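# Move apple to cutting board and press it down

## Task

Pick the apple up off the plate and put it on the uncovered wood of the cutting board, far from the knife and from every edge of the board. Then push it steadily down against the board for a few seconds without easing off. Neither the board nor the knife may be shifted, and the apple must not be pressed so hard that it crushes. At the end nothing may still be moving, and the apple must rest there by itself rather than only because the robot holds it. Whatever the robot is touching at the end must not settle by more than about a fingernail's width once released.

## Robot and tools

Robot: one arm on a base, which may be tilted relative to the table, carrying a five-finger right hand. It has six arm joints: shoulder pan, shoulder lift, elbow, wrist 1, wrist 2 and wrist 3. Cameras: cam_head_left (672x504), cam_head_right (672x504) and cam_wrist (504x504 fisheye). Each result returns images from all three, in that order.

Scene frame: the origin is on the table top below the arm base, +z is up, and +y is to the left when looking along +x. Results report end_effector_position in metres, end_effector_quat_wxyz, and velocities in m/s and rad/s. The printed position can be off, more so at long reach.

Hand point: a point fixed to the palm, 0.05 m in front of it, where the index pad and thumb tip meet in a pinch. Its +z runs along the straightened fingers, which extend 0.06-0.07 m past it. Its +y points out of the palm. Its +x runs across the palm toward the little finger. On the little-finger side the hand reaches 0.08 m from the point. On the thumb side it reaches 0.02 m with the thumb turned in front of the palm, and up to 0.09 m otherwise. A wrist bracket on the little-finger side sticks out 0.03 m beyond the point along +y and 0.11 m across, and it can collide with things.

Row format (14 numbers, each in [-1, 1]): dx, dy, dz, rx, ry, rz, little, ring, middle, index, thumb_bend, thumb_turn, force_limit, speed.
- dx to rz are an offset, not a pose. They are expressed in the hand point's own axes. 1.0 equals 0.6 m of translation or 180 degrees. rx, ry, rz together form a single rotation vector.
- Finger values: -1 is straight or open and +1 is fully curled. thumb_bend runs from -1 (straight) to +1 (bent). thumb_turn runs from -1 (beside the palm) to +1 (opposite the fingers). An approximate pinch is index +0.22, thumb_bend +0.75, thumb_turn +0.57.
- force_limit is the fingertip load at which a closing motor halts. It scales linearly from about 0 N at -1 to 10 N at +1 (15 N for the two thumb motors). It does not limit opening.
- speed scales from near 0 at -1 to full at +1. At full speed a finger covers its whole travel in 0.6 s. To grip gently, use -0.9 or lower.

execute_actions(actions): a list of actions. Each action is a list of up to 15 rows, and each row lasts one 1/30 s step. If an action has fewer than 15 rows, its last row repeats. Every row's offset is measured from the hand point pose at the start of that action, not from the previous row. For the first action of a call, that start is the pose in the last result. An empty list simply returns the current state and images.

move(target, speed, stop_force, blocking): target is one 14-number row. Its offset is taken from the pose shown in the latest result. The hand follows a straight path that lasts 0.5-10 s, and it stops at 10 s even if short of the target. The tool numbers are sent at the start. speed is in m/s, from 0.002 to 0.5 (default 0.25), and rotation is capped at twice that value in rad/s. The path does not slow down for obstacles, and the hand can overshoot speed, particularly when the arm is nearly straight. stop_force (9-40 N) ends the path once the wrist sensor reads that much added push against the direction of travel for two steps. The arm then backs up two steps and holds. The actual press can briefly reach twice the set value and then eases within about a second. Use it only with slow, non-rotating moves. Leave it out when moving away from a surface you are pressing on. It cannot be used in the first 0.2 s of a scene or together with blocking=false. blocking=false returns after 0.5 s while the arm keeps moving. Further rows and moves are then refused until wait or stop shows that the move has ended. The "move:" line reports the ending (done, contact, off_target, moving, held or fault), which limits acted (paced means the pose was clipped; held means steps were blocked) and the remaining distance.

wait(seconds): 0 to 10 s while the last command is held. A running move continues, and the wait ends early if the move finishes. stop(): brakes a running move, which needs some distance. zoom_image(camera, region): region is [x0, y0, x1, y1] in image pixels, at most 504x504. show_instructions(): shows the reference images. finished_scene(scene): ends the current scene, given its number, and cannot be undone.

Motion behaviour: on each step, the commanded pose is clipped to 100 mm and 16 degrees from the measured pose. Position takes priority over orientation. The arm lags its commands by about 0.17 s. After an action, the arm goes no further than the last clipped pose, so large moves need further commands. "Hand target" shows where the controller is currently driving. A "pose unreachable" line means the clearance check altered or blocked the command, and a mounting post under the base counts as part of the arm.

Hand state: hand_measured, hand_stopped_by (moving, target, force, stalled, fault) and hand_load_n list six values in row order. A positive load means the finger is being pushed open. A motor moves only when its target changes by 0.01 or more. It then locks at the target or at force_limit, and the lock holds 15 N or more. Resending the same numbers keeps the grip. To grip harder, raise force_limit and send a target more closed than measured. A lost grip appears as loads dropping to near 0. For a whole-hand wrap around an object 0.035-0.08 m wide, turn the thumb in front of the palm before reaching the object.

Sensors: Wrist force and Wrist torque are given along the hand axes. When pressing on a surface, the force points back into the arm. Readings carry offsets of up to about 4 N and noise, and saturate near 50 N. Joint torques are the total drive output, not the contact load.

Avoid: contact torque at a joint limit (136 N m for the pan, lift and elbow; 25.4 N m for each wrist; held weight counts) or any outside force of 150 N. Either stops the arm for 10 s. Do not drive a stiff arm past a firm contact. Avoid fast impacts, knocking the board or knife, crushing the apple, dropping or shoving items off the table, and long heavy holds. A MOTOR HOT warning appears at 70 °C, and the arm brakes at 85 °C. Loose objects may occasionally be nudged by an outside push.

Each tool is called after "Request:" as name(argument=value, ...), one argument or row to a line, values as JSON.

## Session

Request:
execute_actions(
  actions=[],
)

Scene clock: 0.00 s.
end_effector_position=(+0.1833, -0.0932, +0.1823) hand_measured=(-1.000, -1.000, -1.000, -1.000, -1.000, -1.000) hand_load_n=(+0.0, +0.0, +0.0, +0.0, +0.0, +0.0) hand_stopped_by=(target, target, target, target, target, target) hand_force_limit=0.00 hand_speed=-0.80 end_effector_quat_wxyz=(-0.268, -0.239, +0.913, -0.191) end_effector_velocity=(-0.001, +0.000, +0.000) end_effector_angular_velocity=(+0.000, +0.003, -0.000)
Joint positions: [-0.693 -0.849  2.225  0.282  2.029 -2.753]
Joint velocities: [ 0.    -0.     0.001  0.001  0.002  0.   ]
Joint torques (N m, as the arm reports them, + toward a larger angle): no reading
Wrist force (N, on the end effector, along its own x y z axes, offset not removed): no reading
Wrist torque (N m, same axes, about the end effector's origin, offset not removed): no reading
Hand target: +0.183, -0.093, +0.182; -0.268, -0.239, +0.913, -0.191

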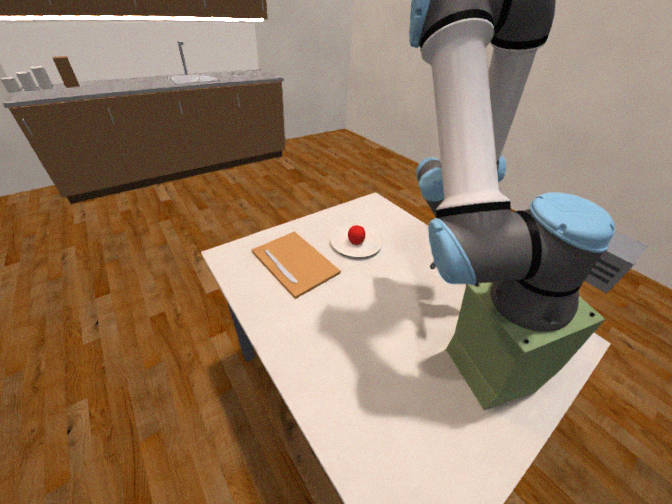

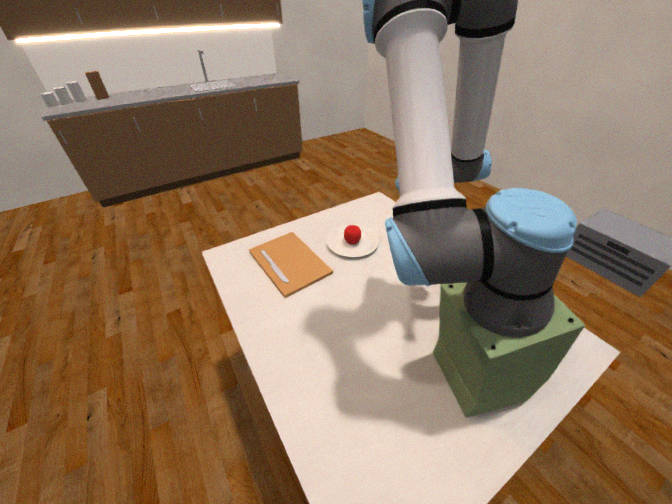

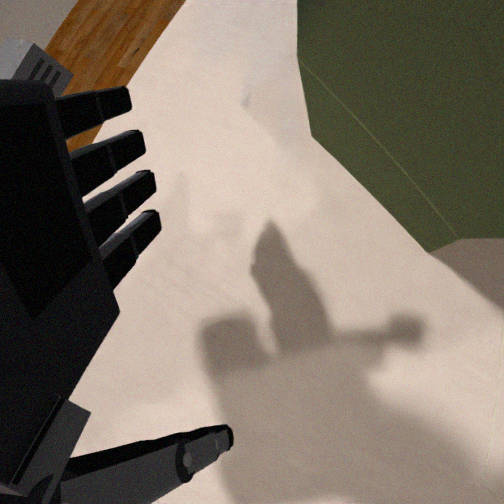

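Request:
move(
  target=[-0.590,-0.332,-0.277,0.2276,-0.2900,-0.1172,-1,-1,-1,-1,-1,1,0,0.5],
  speed=0.3,
)

Scene clock: 4.30 s.
end_effector_position=(+0.6193, -0.0576, +0.1505) hand_measured=(-1.000, -1.000, -1.000, -1.000, -1.000, +1.000) hand_load_n=(+0.0, +0.0, +0.0, +0.0, +0.0, +0.0) hand_stopped_by=(target, target, target, target, target, target) hand_force_limit=0.00 hand_speed=0.50 end_effector_quat_wxyz=(+0.218, -0.527, +0.759, -0.315) end_effector_velocity=(+0.002, +0.000, -0.001) end_effector_angular_velocity=(+0.002, -0.002, +0.003)
Joint positions: [-0.421 -0.795  1.727 -0.153  1.39  -3.008]
Joint velocities: [ 0.     0.005 -0.005 -0.002 -0.004  0.001]
Joint torques (N m, as the arm reports them, + toward a larger angle): [ -0.54 -29.85 -26.48  -1.14  -1.13  -0.91]
Wrist force (N, on the end effector, along its own x y z axes, offset not removed): [-0.8 0.2 3.4]
Wrist torque (N m, same axes, about the end effector's origin, offset not removed): [-0.09 0.06 -0.22]
Hand target: +0.620, -0.058, +0.150; +0.218, -0.527, +0.759, -0.315
Off the commanded pose: 0.001 m, 0 deg.
move: done

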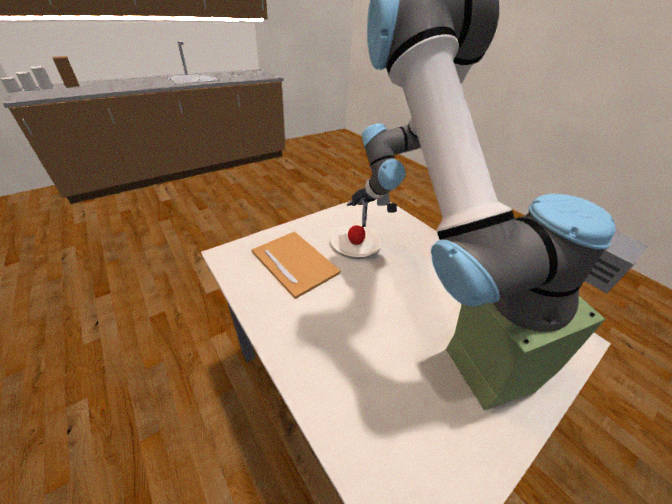

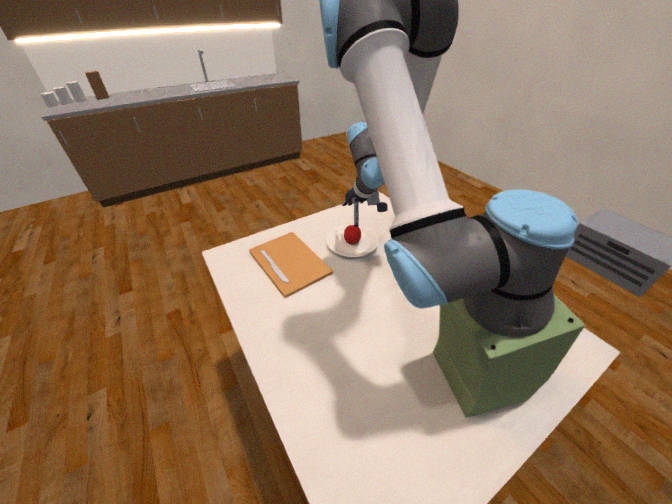

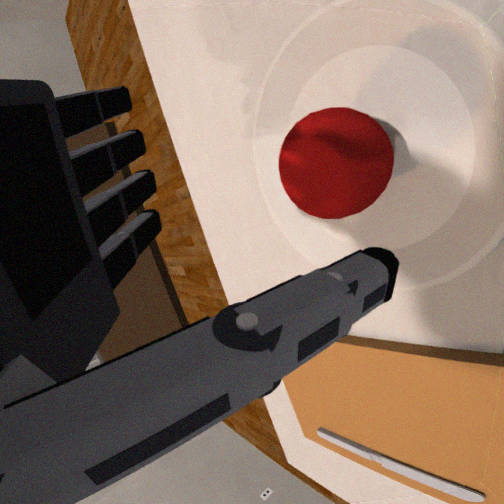

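Request:
move(
  target=[0,0.0583,0.085,0,0,0,-1,-1,-1,-1,-1,1,0,0.5],
  speed=0.15,
)

Scene clock: 6.07 s.
end_effector_position=(+0.6298, -0.0616, +0.0901) hand_measured=(-1.000, -1.000, -1.000, -1.000, -1.000, +1.000) hand_load_n=(+0.0, +0.0, +0.0, +0.0, +0.0, +0.0) hand_stopped_by=(target, target, target, target, target, target) hand_force_limit=0.00 hand_speed=0.50 end_effector_quat_wxyz=(+0.218, -0.527, +0.759, -0.315) end_effector_velocity=(+0.001, +0.000, -0.002) end_effector_angular_velocity=(-0.001, -0.001, +0.002)
Joint positions: [-0.392 -0.661  1.665 -0.229  1.41  -2.987]
Joint velocities: [ 0.002  0.005 -0.005 -0.002  0.001  0.   ]
Joint torques (N m, as the arm reports them, + toward a larger angle): [ -1.08 -31.02 -22.53  -0.8    1.65   1.37]
Wrist force (N, on the end effector, along its own x y z axes, offset not removed): [-1.3 1.4 1.7]
Wrist torque (N m, same axes, about the end effector's origin, offset not removed): [0.27 0.18 -0.21]
Hand target: +0.630, -0.062, +0.090; +0.218, -0.527, +0.759, -0.315
Off the commanded pose: 0.000 m, 0 deg.
move: done

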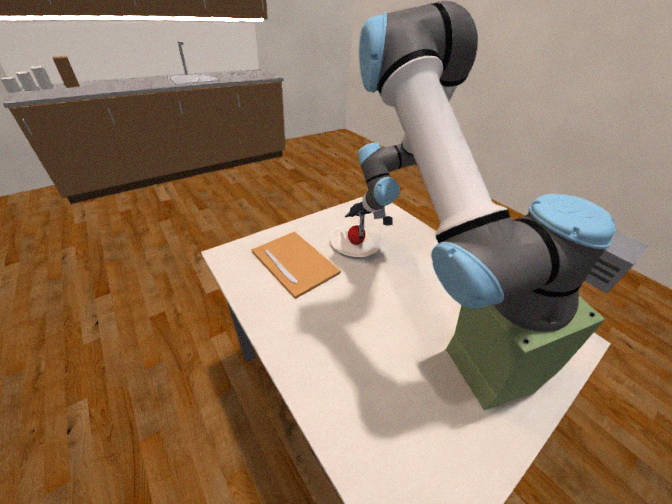

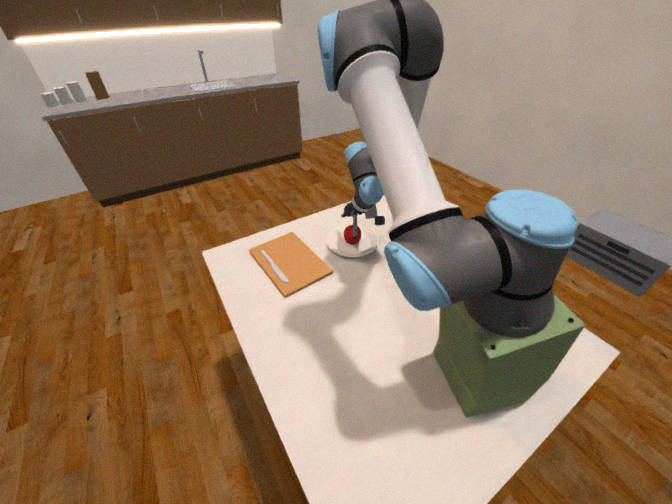

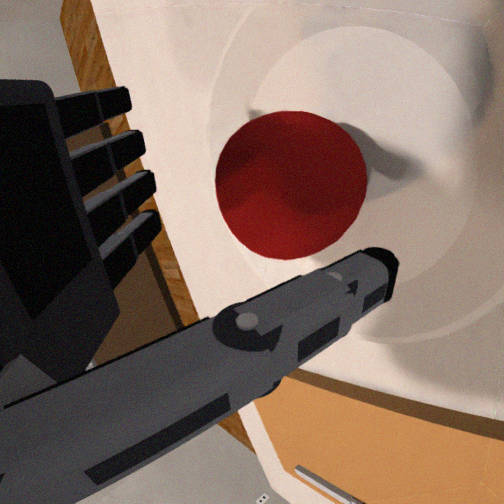

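Request:
move(
  target=[0.0117,0.0567,0.06,0,0,0,-1,-1,-1,-1,-1,1,0,0.5],
  speed=0.07,
  stop_force=9,
)

Scene clock: 7.57 s.
end_effector_position=(+0.6286, -0.0688, +0.0409) hand_measured=(-1.000, -1.000, -1.000, -1.000, -1.000, +1.000) hand_load_n=(+0.0, +0.0, +0.0, +0.0, +0.0, +0.0) hand_stopped_by=(target, target, target, target, target, target) hand_force_limit=0.00 hand_speed=0.50 end_effector_quat_wxyz=(+0.218, -0.527, +0.759, -0.315) end_effector_velocity=(+0.000, -0.000, -0.003) end_effector_angular_velocity=(+0.001, -0.000, +0.001)
Joint positions: [-0.384 -0.557  1.629 -0.298  1.417 -2.981]
Joint velocities: [ 0.     0.006 -0.003 -0.003 -0.001  0.   ]
Joint torques (N m, as the arm reports them, + toward a larger angle): [ -2.83 -33.78 -23.91  -1.23   1.69   1.57]
Wrist force (N, on the end effector, along its own x y z axes, offset not removed): [-1.4 1.0 1.5]
Wrist torque (N m, same axes, about the end effector's origin, offset not removed): [0.14 0.30 -0.11]
Hand target: +0.629, -0.069, +0.041; +0.218, -0.527, +0.759, -0.315
Off the commanded pose: 0.000 m, 0 deg.
move: done

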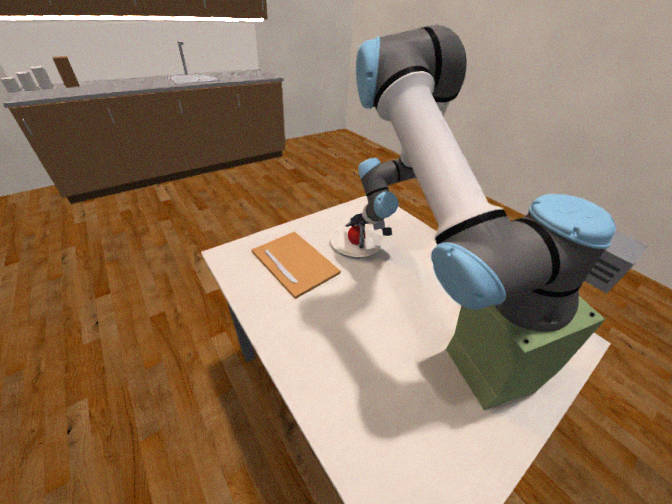

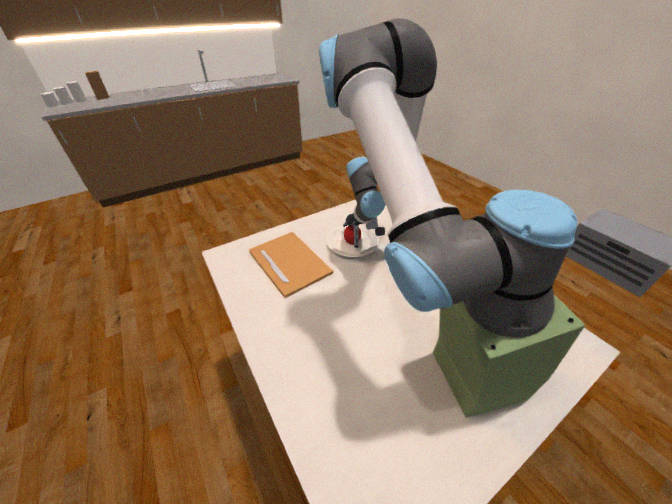

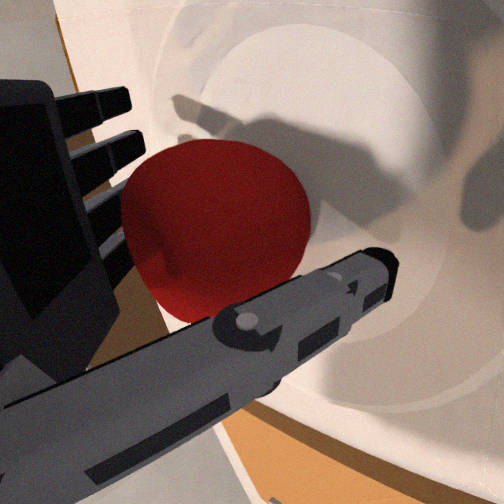

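Request:
execute_actions(
  actions=[
    [[0,0,0,0,0,0,1,1,1,1,1,1,0.2,-0.6]],
    [[0,0,0,0,0,0,1,1,1,1,1,1,0.2,-0.6]],
    [[0,0,0,0,0,0,1,1,1,1,1,1,0.2,-0.6]],
    [[0,0,0,0,0,0,1,1,1,1,1,1,0.2,-0.6]],
  ],
)

Scene clock: 9.87 s.
end_effector_position=(+0.6287, -0.0687, +0.0409) hand_measured=(+0.264, -0.094, -0.270, -0.228, -0.556, +1.000) hand_load_n=(+0.0, +8.0, +0.5, +8.5, +15.0, +2.5) hand_stopped_by=(moving, force, force, force, force, target) hand_force_limit=0.20 hand_speed=-0.60 end_effector_quat_wxyz=(+0.218, -0.527, +0.759, -0.315) end_effector_velocity=(+0.000, +0.001, +0.000) end_effector_angular_velocity=(+0.001, -0.001, +0.002)
Joint positions: [-0.383 -0.557  1.629 -0.298  1.417 -2.981]
Joint velocities: [ 0.    -0.001  0.    -0.    -0.001 -0.   ]
Joint torques (N m, as the arm reports them, + toward a larger angle): [-12.34 -41.45  -1.4    2.01   0.92   0.03]
Wrist force (N, on the end effector, along its own x y z axes, offset not removed): [-1.0 0.9 2.1]
Wrist torque (N m, same axes, about the end effector's origin, offset not removed): [0.07 0.21 -0.13]
Hand target: +0.629, -0.069, +0.041; +0.218, -0.527, +0.759, -0.315
Off the commanded pose: 0.000 m, 0 deg.

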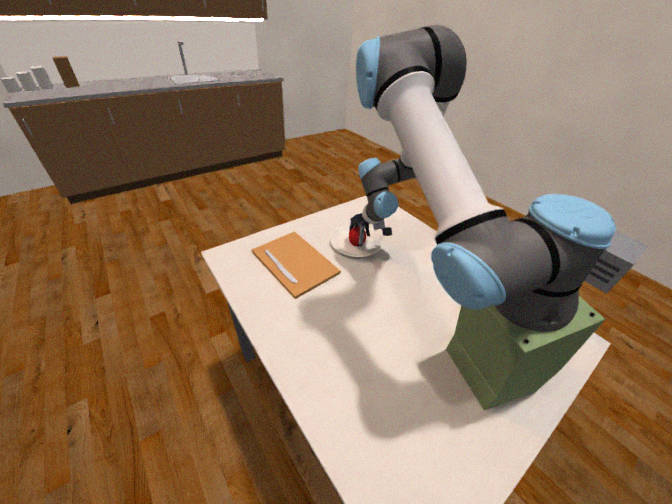

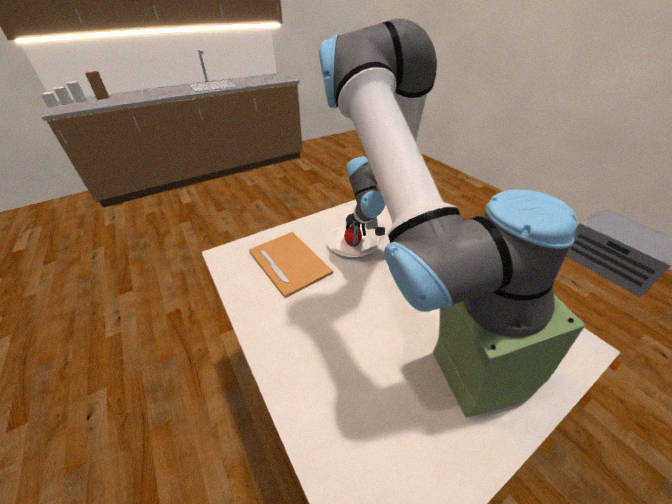

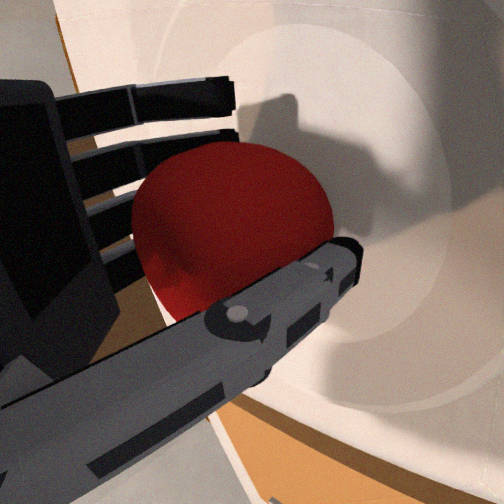

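Request:
move(
  target=[0,-0.047,-0.047,0,0,0,1,1,1,1,1,1,0.2,-0.6],
  speed=0.1,
)

Scene clock: 11.47 s.
end_effector_position=(+0.6287, -0.0687, +0.0805) hand_measured=(+1.000, -0.094, -0.270, -0.228, -0.556, +1.000) hand_load_n=(+0.0, +8.0, +0.5, +8.5, +15.0, +3.0) hand_stopped_by=(target, force, force, force, force, target) hand_force_limit=0.20 hand_speed=-0.60 end_effector_quat_wxyz=(+0.218, -0.527, +0.759, -0.315) end_effector_velocity=(-0.001, +0.000, +0.002) end_effector_angular_velocity=(+0.002, +0.001, -0.000)
Joint positions: [-0.402 -0.638  1.659 -0.245  1.404 -2.994]
Joint velocities: [-0.002 -0.005  0.003  0.004 -0.003 -0.   ]
Joint torques (N m, as the arm reports them, + toward a larger angle): [-19.18 -49.1    1.41   1.98  -1.28  -1.  ]
Wrist force (N, on the end effector, along its own x y z axes, offset not removed): [0.5 0.2 3.5]
Wrist torque (N m, same axes, about the end effector's origin, offset not removed): [-0.12 -0.03 -0.15]
Hand target: +0.629, -0.069, +0.081; +0.218, -0.527, +0.759, -0.315
Off the commanded pose: 0.000 m, 0 deg.
move: done

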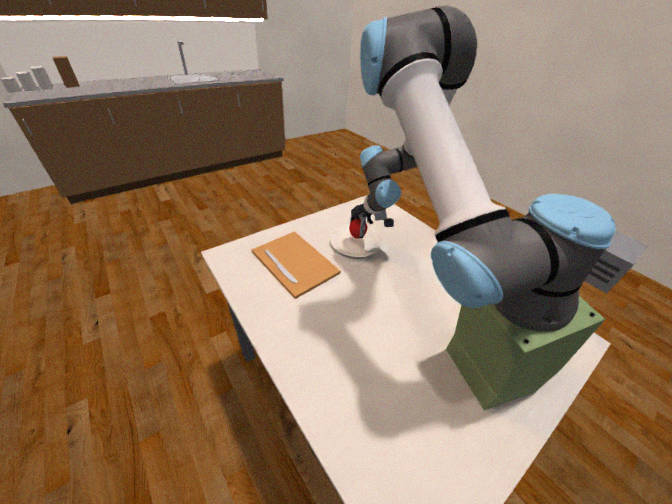

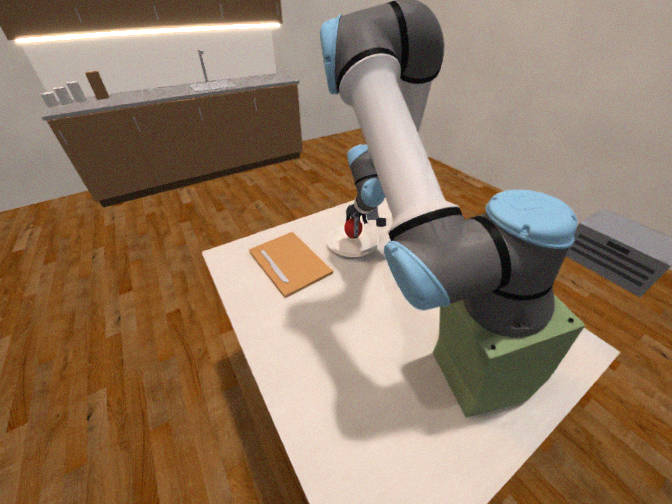

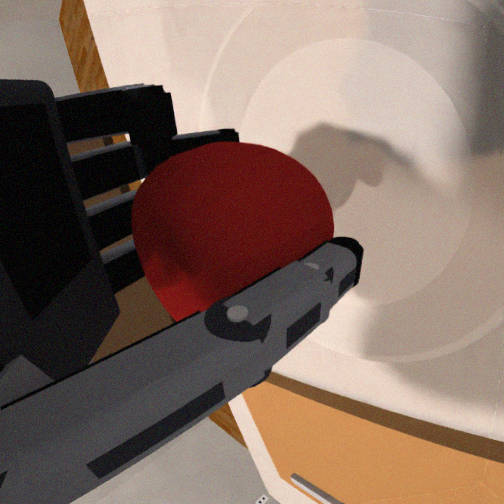

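Request:
move(
  target=[-0.3987,0.0775,-0.0338,0,0,0,1,1,1,1,1,1,0.2,-0.6],
  speed=0.25,
)

Request:
zoom_image(
  camera="cam_head_left",
  region=[240, 210, 360, 310],
)

Scene clock: 13.57 s.
end_effector_position=(+0.6684, +0.1715, +0.0615) hand_measured=(+1.000, -0.094, -0.270, -0.228, -0.556, +1.000) hand_load_n=(+0.0, +8.0, +0.5, +8.5, +15.0, +3.0) hand_stopped_by=(target, force, force, force, force, target) hand_force_limit=0.20 hand_speed=-0.60 end_effector_quat_wxyz=(+0.218, -0.527, +0.759, -0.315) end_effector_velocity=(+0.001, +0.002, -0.001) end_effector_angular_velocity=(+0.002, +0.002, -0.001)
Joint positions: [ 0.074 -0.601  1.421 -0.043  1.746 -2.662]
Joint velocities: [ 0.004  0.004 -0.009  0.008  0.001  0.004]
Joint torques (N m, as the arm reports them, + toward a larger angle): [  0.3  -38.47 -24.93   2.66   2.32   1.32]
Wrist force (N, on the end effector, along its own x y z axes, offset not removed): [-0.9 2.1 2.5]
Wrist torque (N m, same axes, about the end effector's origin, offset not removed): [0.35 0.07 -0.10]
Hand target: +0.669, +0.172, +0.061; +0.218, -0.527, +0.759, -0.315
Off the commanded pose: 0.000 m, 0 deg.
move: done

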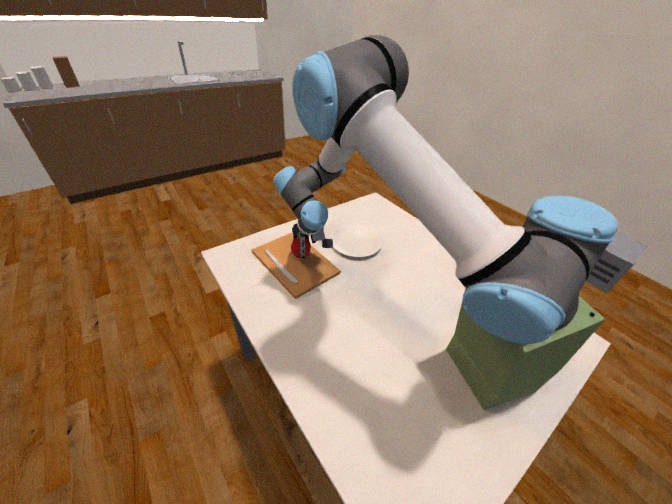

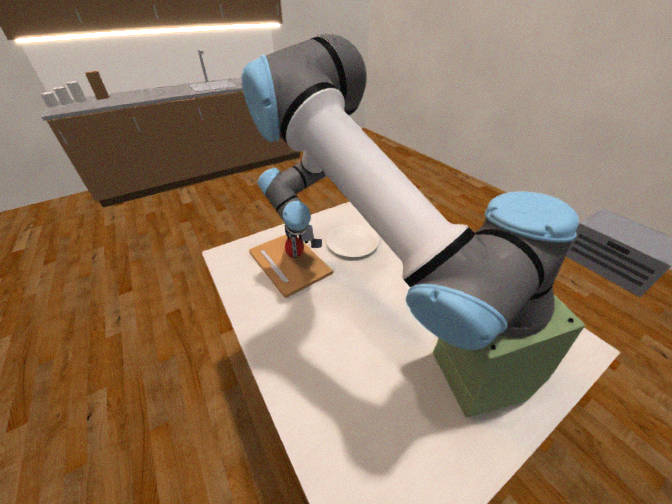

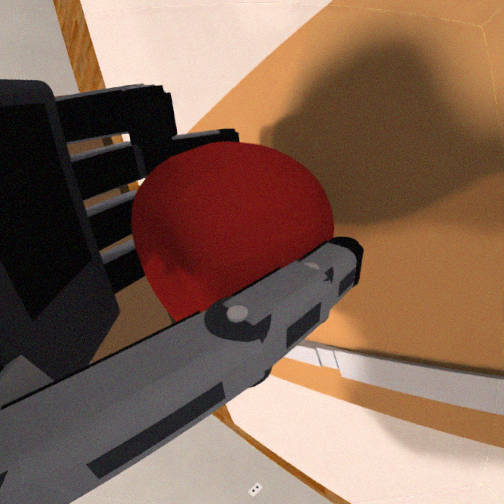

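Region (240, 210, 360, 310) of cam_head_left's 672x504 image, scaled by 4.200, with more detail than that image has.

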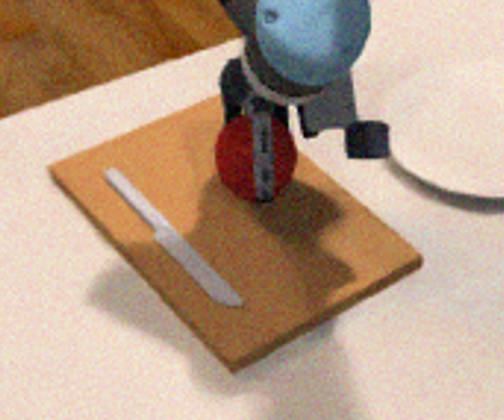

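Request:
move(
  target=[-0.0067,0.0213,-0.0073,0,0,0,1,1,1,1,1,1,0.2,-0.6],
  speed=0.04,
  stop_force=9,
)

Request:
move(
  target=[0,0.03,0.03,0,0,0,1,1,1,1,1,1,0.2,-0.6],
  speed=0.006,
  stop_force=12,
)

Request:
wait(
  seconds=1,
)

Scene clock: 15.50 s.
end_effector_position=(+0.6587, +0.1794, +0.0557) hand_measured=(+1.000, -0.094, -0.270, -0.228, -0.556, +1.000) hand_load_n=(+0.0, +8.0, +0.5, +8.5, +15.0, +3.0) hand_stopped_by=(target, force, force, force, force, target) hand_force_limit=0.20 hand_speed=-0.60 end_effector_quat_wxyz=(+0.218, -0.527, +0.759, -0.315) end_effector_velocity=(-0.001, +0.001, -0.000) end_effector_angular_velocity=(-0.001, -0.001, +0.001)
Joint positions: [ 0.093 -0.601  1.441 -0.06   1.759 -2.649]
Joint velocities: [ 0.003 -0.001  0.003 -0.004  0.003  0.   ]
Joint torques (N m, as the arm reports them, + toward a larger angle): [  0.55 -52.52   0.08  -0.89   2.02   1.41]
Wrist force (N, on the end effector, along its own x y z axes, offset not removed): [0.2 0.6 2.5]
Wrist torque (N m, same axes, about the end effector's origin, offset not removed): [0.06 0.03 -0.17]
Hand target: +0.658, +0.180, +0.056; +0.218, -0.527, +0.759, -0.315
Off the commanded pose: 0.000 m, 0 deg.
move: done

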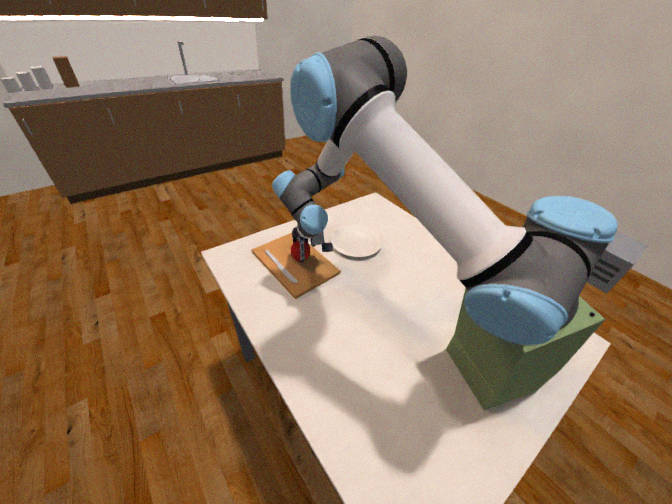

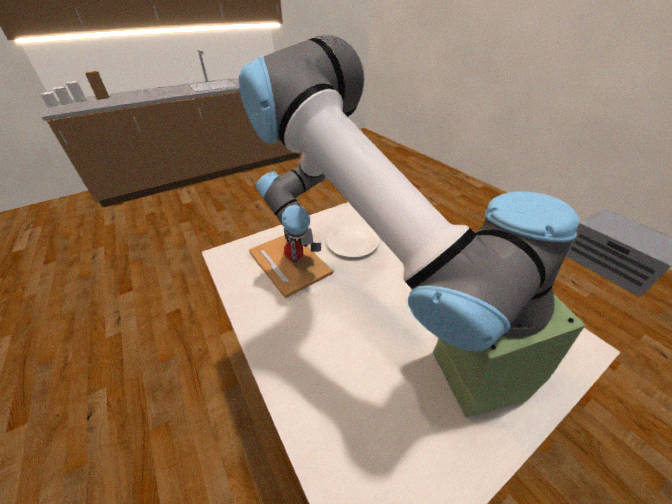

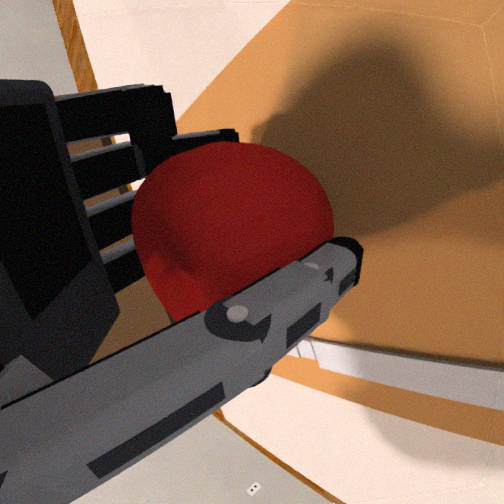

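Scene clock: 17.23 s.
end_effector_position=(+0.6589, +0.1794, +0.0477) hand_measured=(+1.000, -0.094, -0.270, -0.228, -0.556, +1.000) hand_load_n=(+0.0, +7.0, +0.0, +6.5, +15.5, +1.0) hand_stopped_by=(target, force, force, force, force, target) hand_force_limit=0.20 hand_speed=-0.60 end_effector_quat_wxyz=(+0.218, -0.527, +0.759, -0.315) end_effector_velocity=(-0.000, -0.000, +0.002) end_effector_angular_velocity=(+0.000, +0.002, -0.001)
Joint positions: [ 0.096 -0.585  1.433 -0.068  1.761 -2.647]
Joint velocities: [-0.001 -0.003  0.001  0.005 -0.     0.001]
Joint torques (N m, as the arm reports them, + toward a larger angle): [-14.24 -43.07   3.4    1.71  -0.42  -0.26]
Wrist force (N, on the end effector, along its own x y z axes, offset not removed): [2.6 -10.8 -16.4]
Wrist torque (N m, same axes, about the end effector's origin, offset not removed): [-0.21 0.25 -0.32]
Hand target: +0.659, +0.179, +0.048; +0.218, -0.527, +0.759, -0.315
Off the commanded pose: 0.017 m, 0 deg.
move: contact

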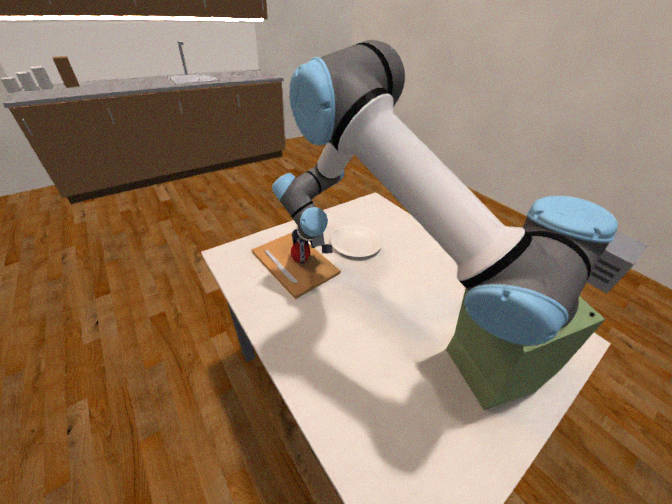

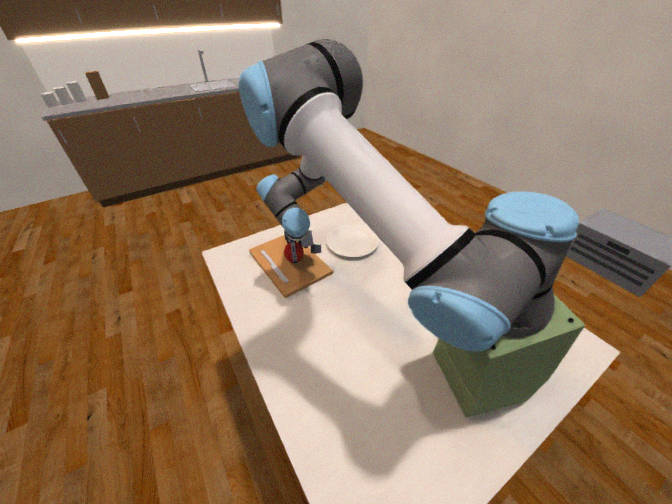

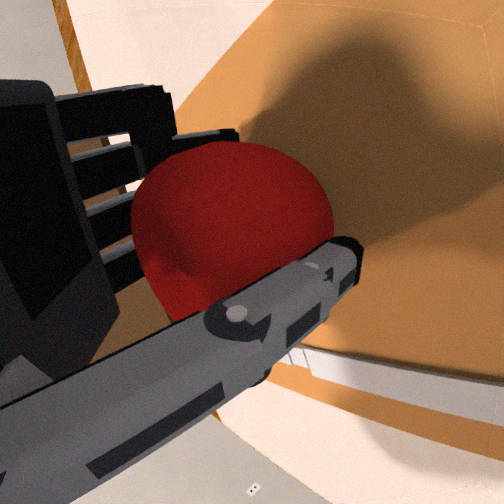

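Scene clock: 18.23 s.
end_effector_position=(+0.6587, +0.1794, +0.0479) hand_measured=(+1.000, -0.094, -0.270, -0.228, -0.556, +1.000) hand_load_n=(+0.0, +7.5, +0.0, +8.0, +15.0, +2.0) hand_stopped_by=(target, force, force, force, force, target) hand_force_limit=0.20 hand_speed=-0.60 end_effector_quat_wxyz=(+0.218, -0.527, +0.759, -0.315) end_effector_velocity=(+0.001, -0.000, +0.001) end_effector_angular_velocity=(-0.000, -0.001, -0.001)
Joint positions: [ 0.095 -0.586  1.434 -0.068  1.761 -2.647]
Joint velocities: [-0.    -0.    -0.001  0.001  0.001  0.   ]
Joint torques (N m, as the arm reports them, + toward a larger angle): [-17.09 -46.41   3.55   2.33  -1.38  -1.22]
Wrist force (N, on the end effector, along its own x y z axes, offset not removed): [-1.6 -7.9 -7.1]
Wrist torque (N m, same axes, about the end effector's origin, offset not removed): [-0.32 0.50 -0.34]
Hand target: +0.659, +0.179, +0.048; +0.218, -0.527, +0.759, -0.315
Off the commanded pose: 0.018 m, 0 deg.
wait: 1.00 s; at rest by 0.17 s

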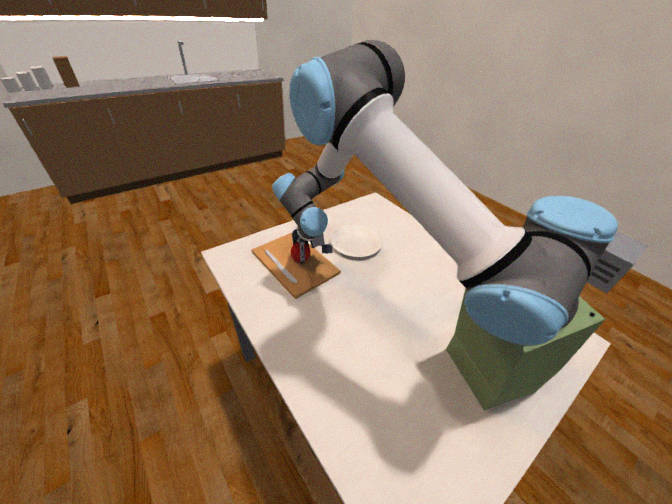

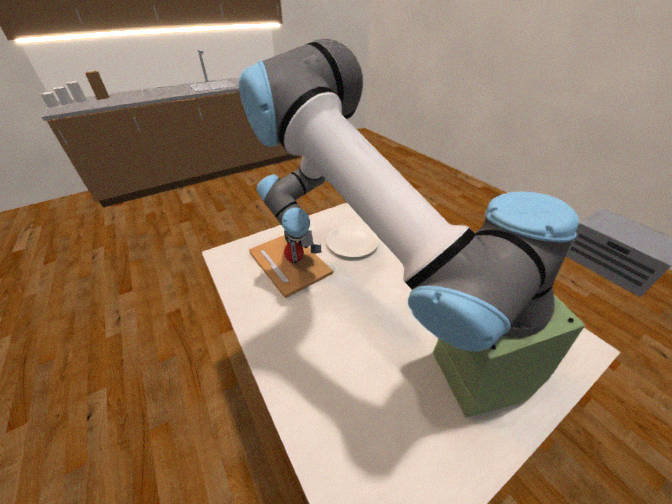

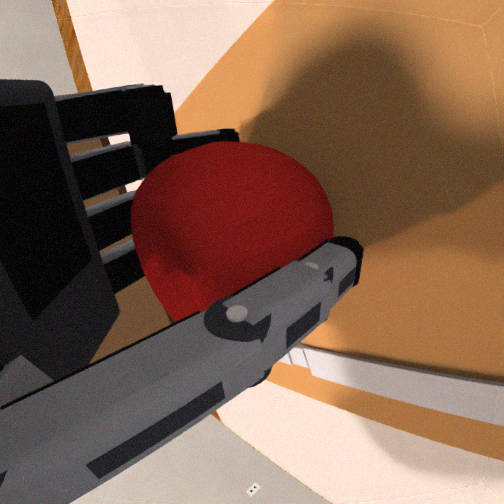

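Request:
execute_actions(
  actions=[
    [[0,0.00024,0.00024,0,0,0,1,1,1,1,1,1,0.2,-0.6]],
  ],
)

Request:
wait(
  seconds=1.5,
)

Scene clock: 19.00 s.
end_effector_position=(+0.6586, +0.1793, +0.0477) hand_measured=(+1.000, -0.094, -0.270, -0.228, -0.556, +1.000) hand_load_n=(+0.0, +7.5, +0.0, +8.0, +15.0, +1.5) hand_stopped_by=(target, force, force, force, force, target) hand_force_limit=0.20 hand_speed=-0.60 end_effector_quat_wxyz=(+0.218, -0.527, +0.759, -0.315) end_effector_velocity=(-0.000, +0.000, +0.000) end_effector_angular_velocity=(+0.001, +0.000, -0.000)
Joint positions: [ 0.095 -0.586  1.434 -0.068  1.761 -2.647]
Joint velocities: [-0.    -0.     0.     0.    -0.001  0.001]
Joint torques (N m, as the arm reports them, + toward a larger angle): [ -2.72 -27.53 -19.52  -0.49  -0.29   0.39]
Wrist force (N, on the end effector, along its own x y z axes, offset not removed): [-0.4 -12.6 -10.2]
Wrist torque (N m, same axes, about the end effector's origin, offset not removed): [-0.61 0.34 -0.35]
Hand target: +0.659, +0.179, +0.048; +0.218, -0.527, +0.759, -0.315
Off the commanded pose: 0.000 m, 0 deg.

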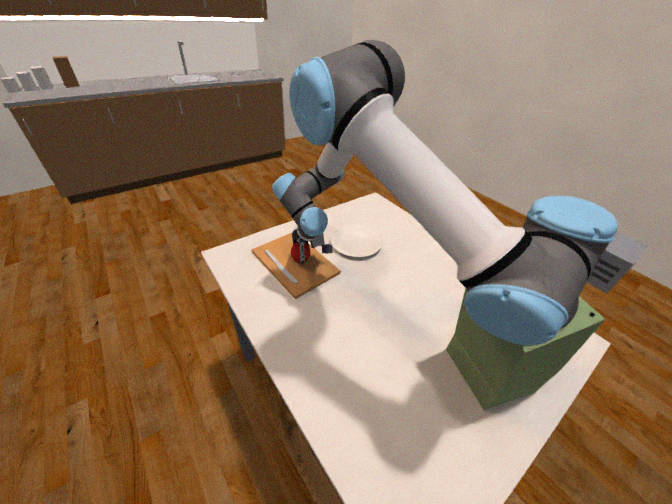

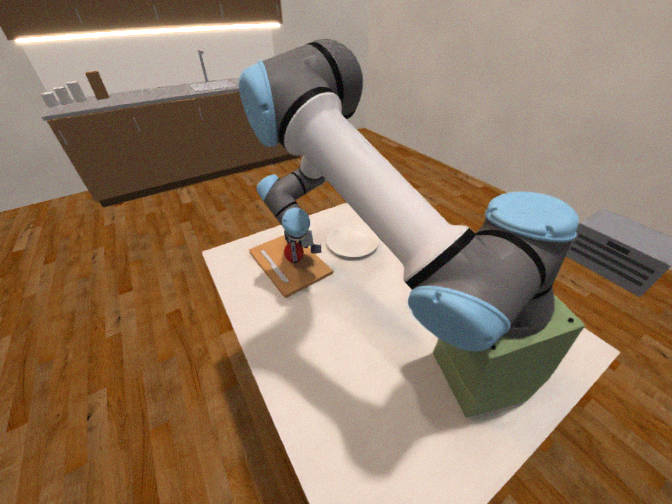

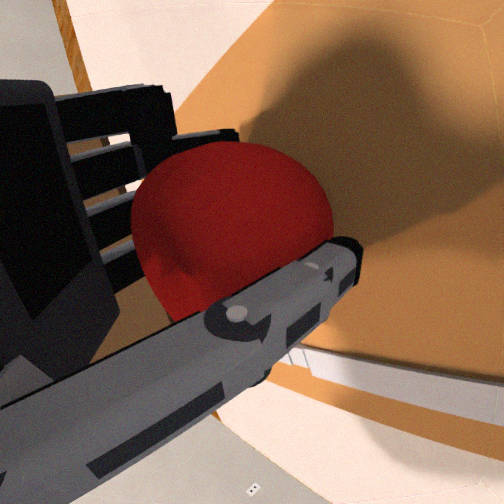

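Scene clock: 20.50 s.
end_effector_position=(+0.6587, +0.1794, +0.0477) hand_measured=(+1.000, -0.094, -0.270, -0.228, -0.556, +1.000) hand_load_n=(+0.0, +7.5, +0.0, +7.5, +15.0, +1.5) hand_stopped_by=(target, force, force, force, force, target) hand_force_limit=0.20 hand_speed=-0.60 end_effector_quat_wxyz=(+0.218, -0.527, +0.759, -0.315) end_effector_velocity=(-0.000, -0.000, +0.000) end_effector_angular_velocity=(-0.001, +0.001, +0.000)
Joint positions: [ 0.095 -0.585  1.434 -0.068  1.761 -2.647]
Joint velocities: [-0.    -0.001  0.001  0.001  0.    -0.001]
Joint torques (N m, as the arm reports them, + toward a larger angle): [  0.46 -27.64 -22.62  -0.47   1.3    1.37]
Wrist force (N, on the end effector, along its own x y z axes, offset not removed): [1.4 -10.8 -12.9]
Wrist torque (N m, same axes, about the end effector's origin, offset not removed): [-0.27 0.24 -0.24]
Hand target: +0.659, +0.179, +0.048; +0.218, -0.527, +0.759, -0.315
Off the commanded pose: 0.000 m, 0 deg.
wait: 1.50 s; at rest by 0.17 s

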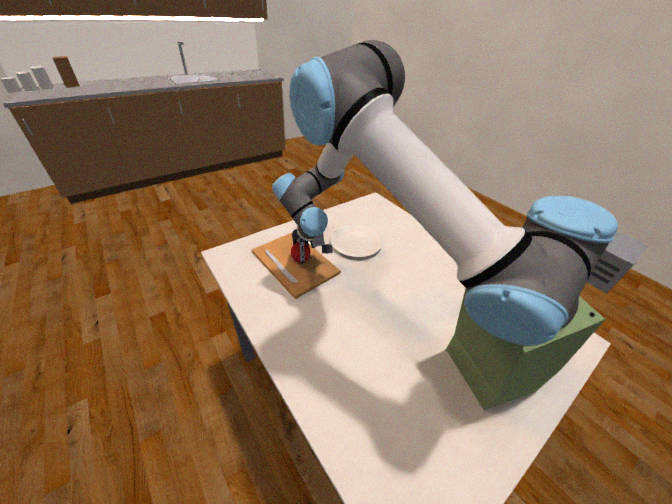

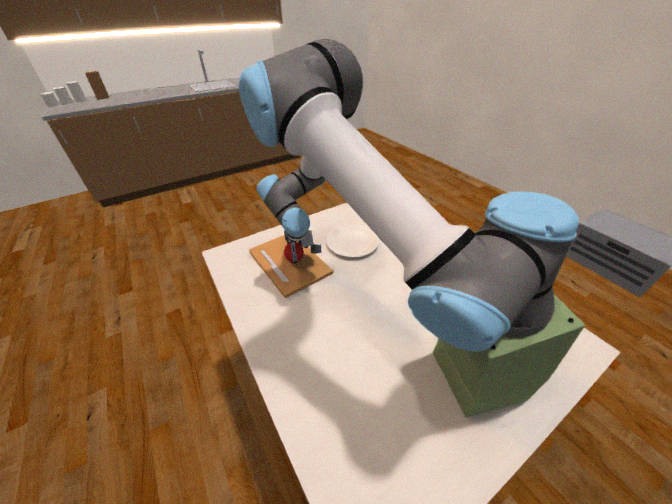

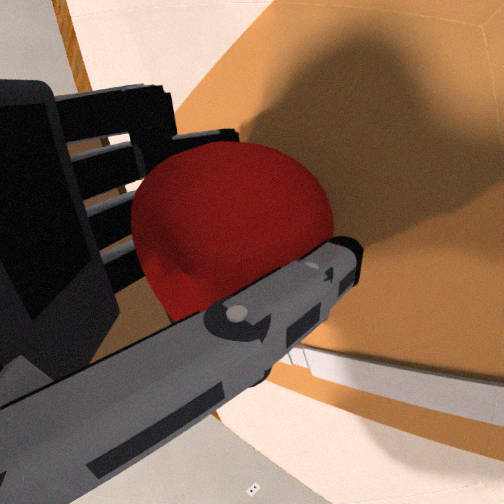

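Request:
wait(
  seconds=8,
)

Scene clock: 28.67 s.
end_effector_position=(+0.6587, +0.1794, +0.0477) hand_measured=(+1.000, -0.094, -0.270, -0.228, -0.556, +1.000) hand_load_n=(+0.0, +7.5, +0.0, +7.5, +15.0, +1.5) hand_stopped_by=(target, force, force, force, force, target) hand_force_limit=0.20 hand_speed=-0.60 end_effector_quat_wxyz=(+0.218, -0.527, +0.759, -0.315) end_effector_velocity=(-0.000, +0.000, +0.000) end_effector_angular_velocity=(+0.001, +0.000, -0.001)
Joint positions: [ 0.095 -0.585  1.434 -0.068  1.761 -2.647]
Joint velocities: [ 0.    -0.001  0.001  0.     0.     0.001]
Joint torques (N m, as the arm reports them, + toward a larger angle): [ -1.42 -28.91 -20.97  -0.54   1.25   1.13]
Wrist force (N, on the end effector, along its own x y z axes, offset not removed): [0.7 -12.2 -12.2]
Wrist torque (N m, same axes, about the end effector's origin, offset not removed): [-0.50 0.35 -0.32]
Hand target: +0.659, +0.179, +0.048; +0.218, -0.527, +0.759, -0.315
Off the commanded pose: 0.000 m, 0 deg.
wait: 8.00 s; at rest from the start

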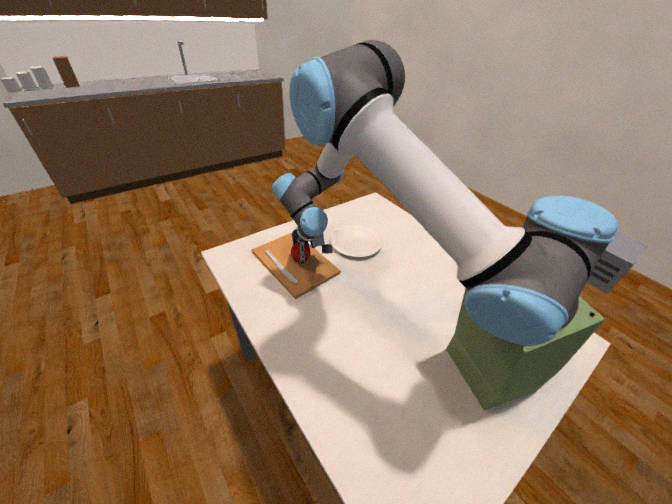

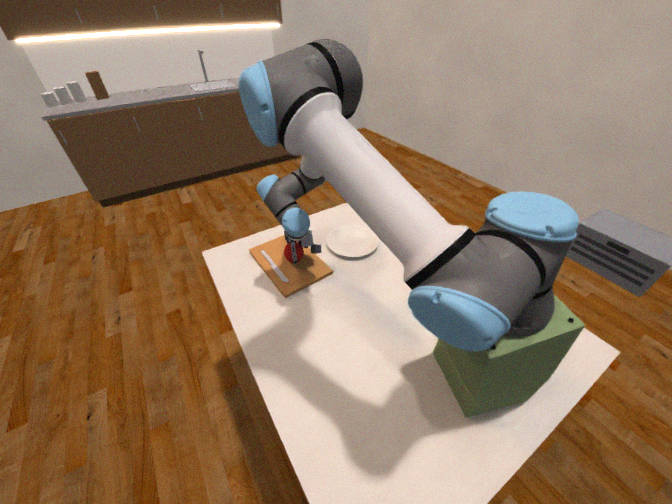

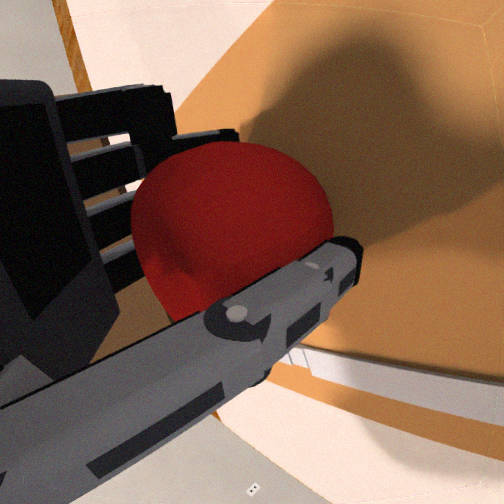

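Request:
finished_scene(
  scene=2,
)

The scene is finished: the task was done.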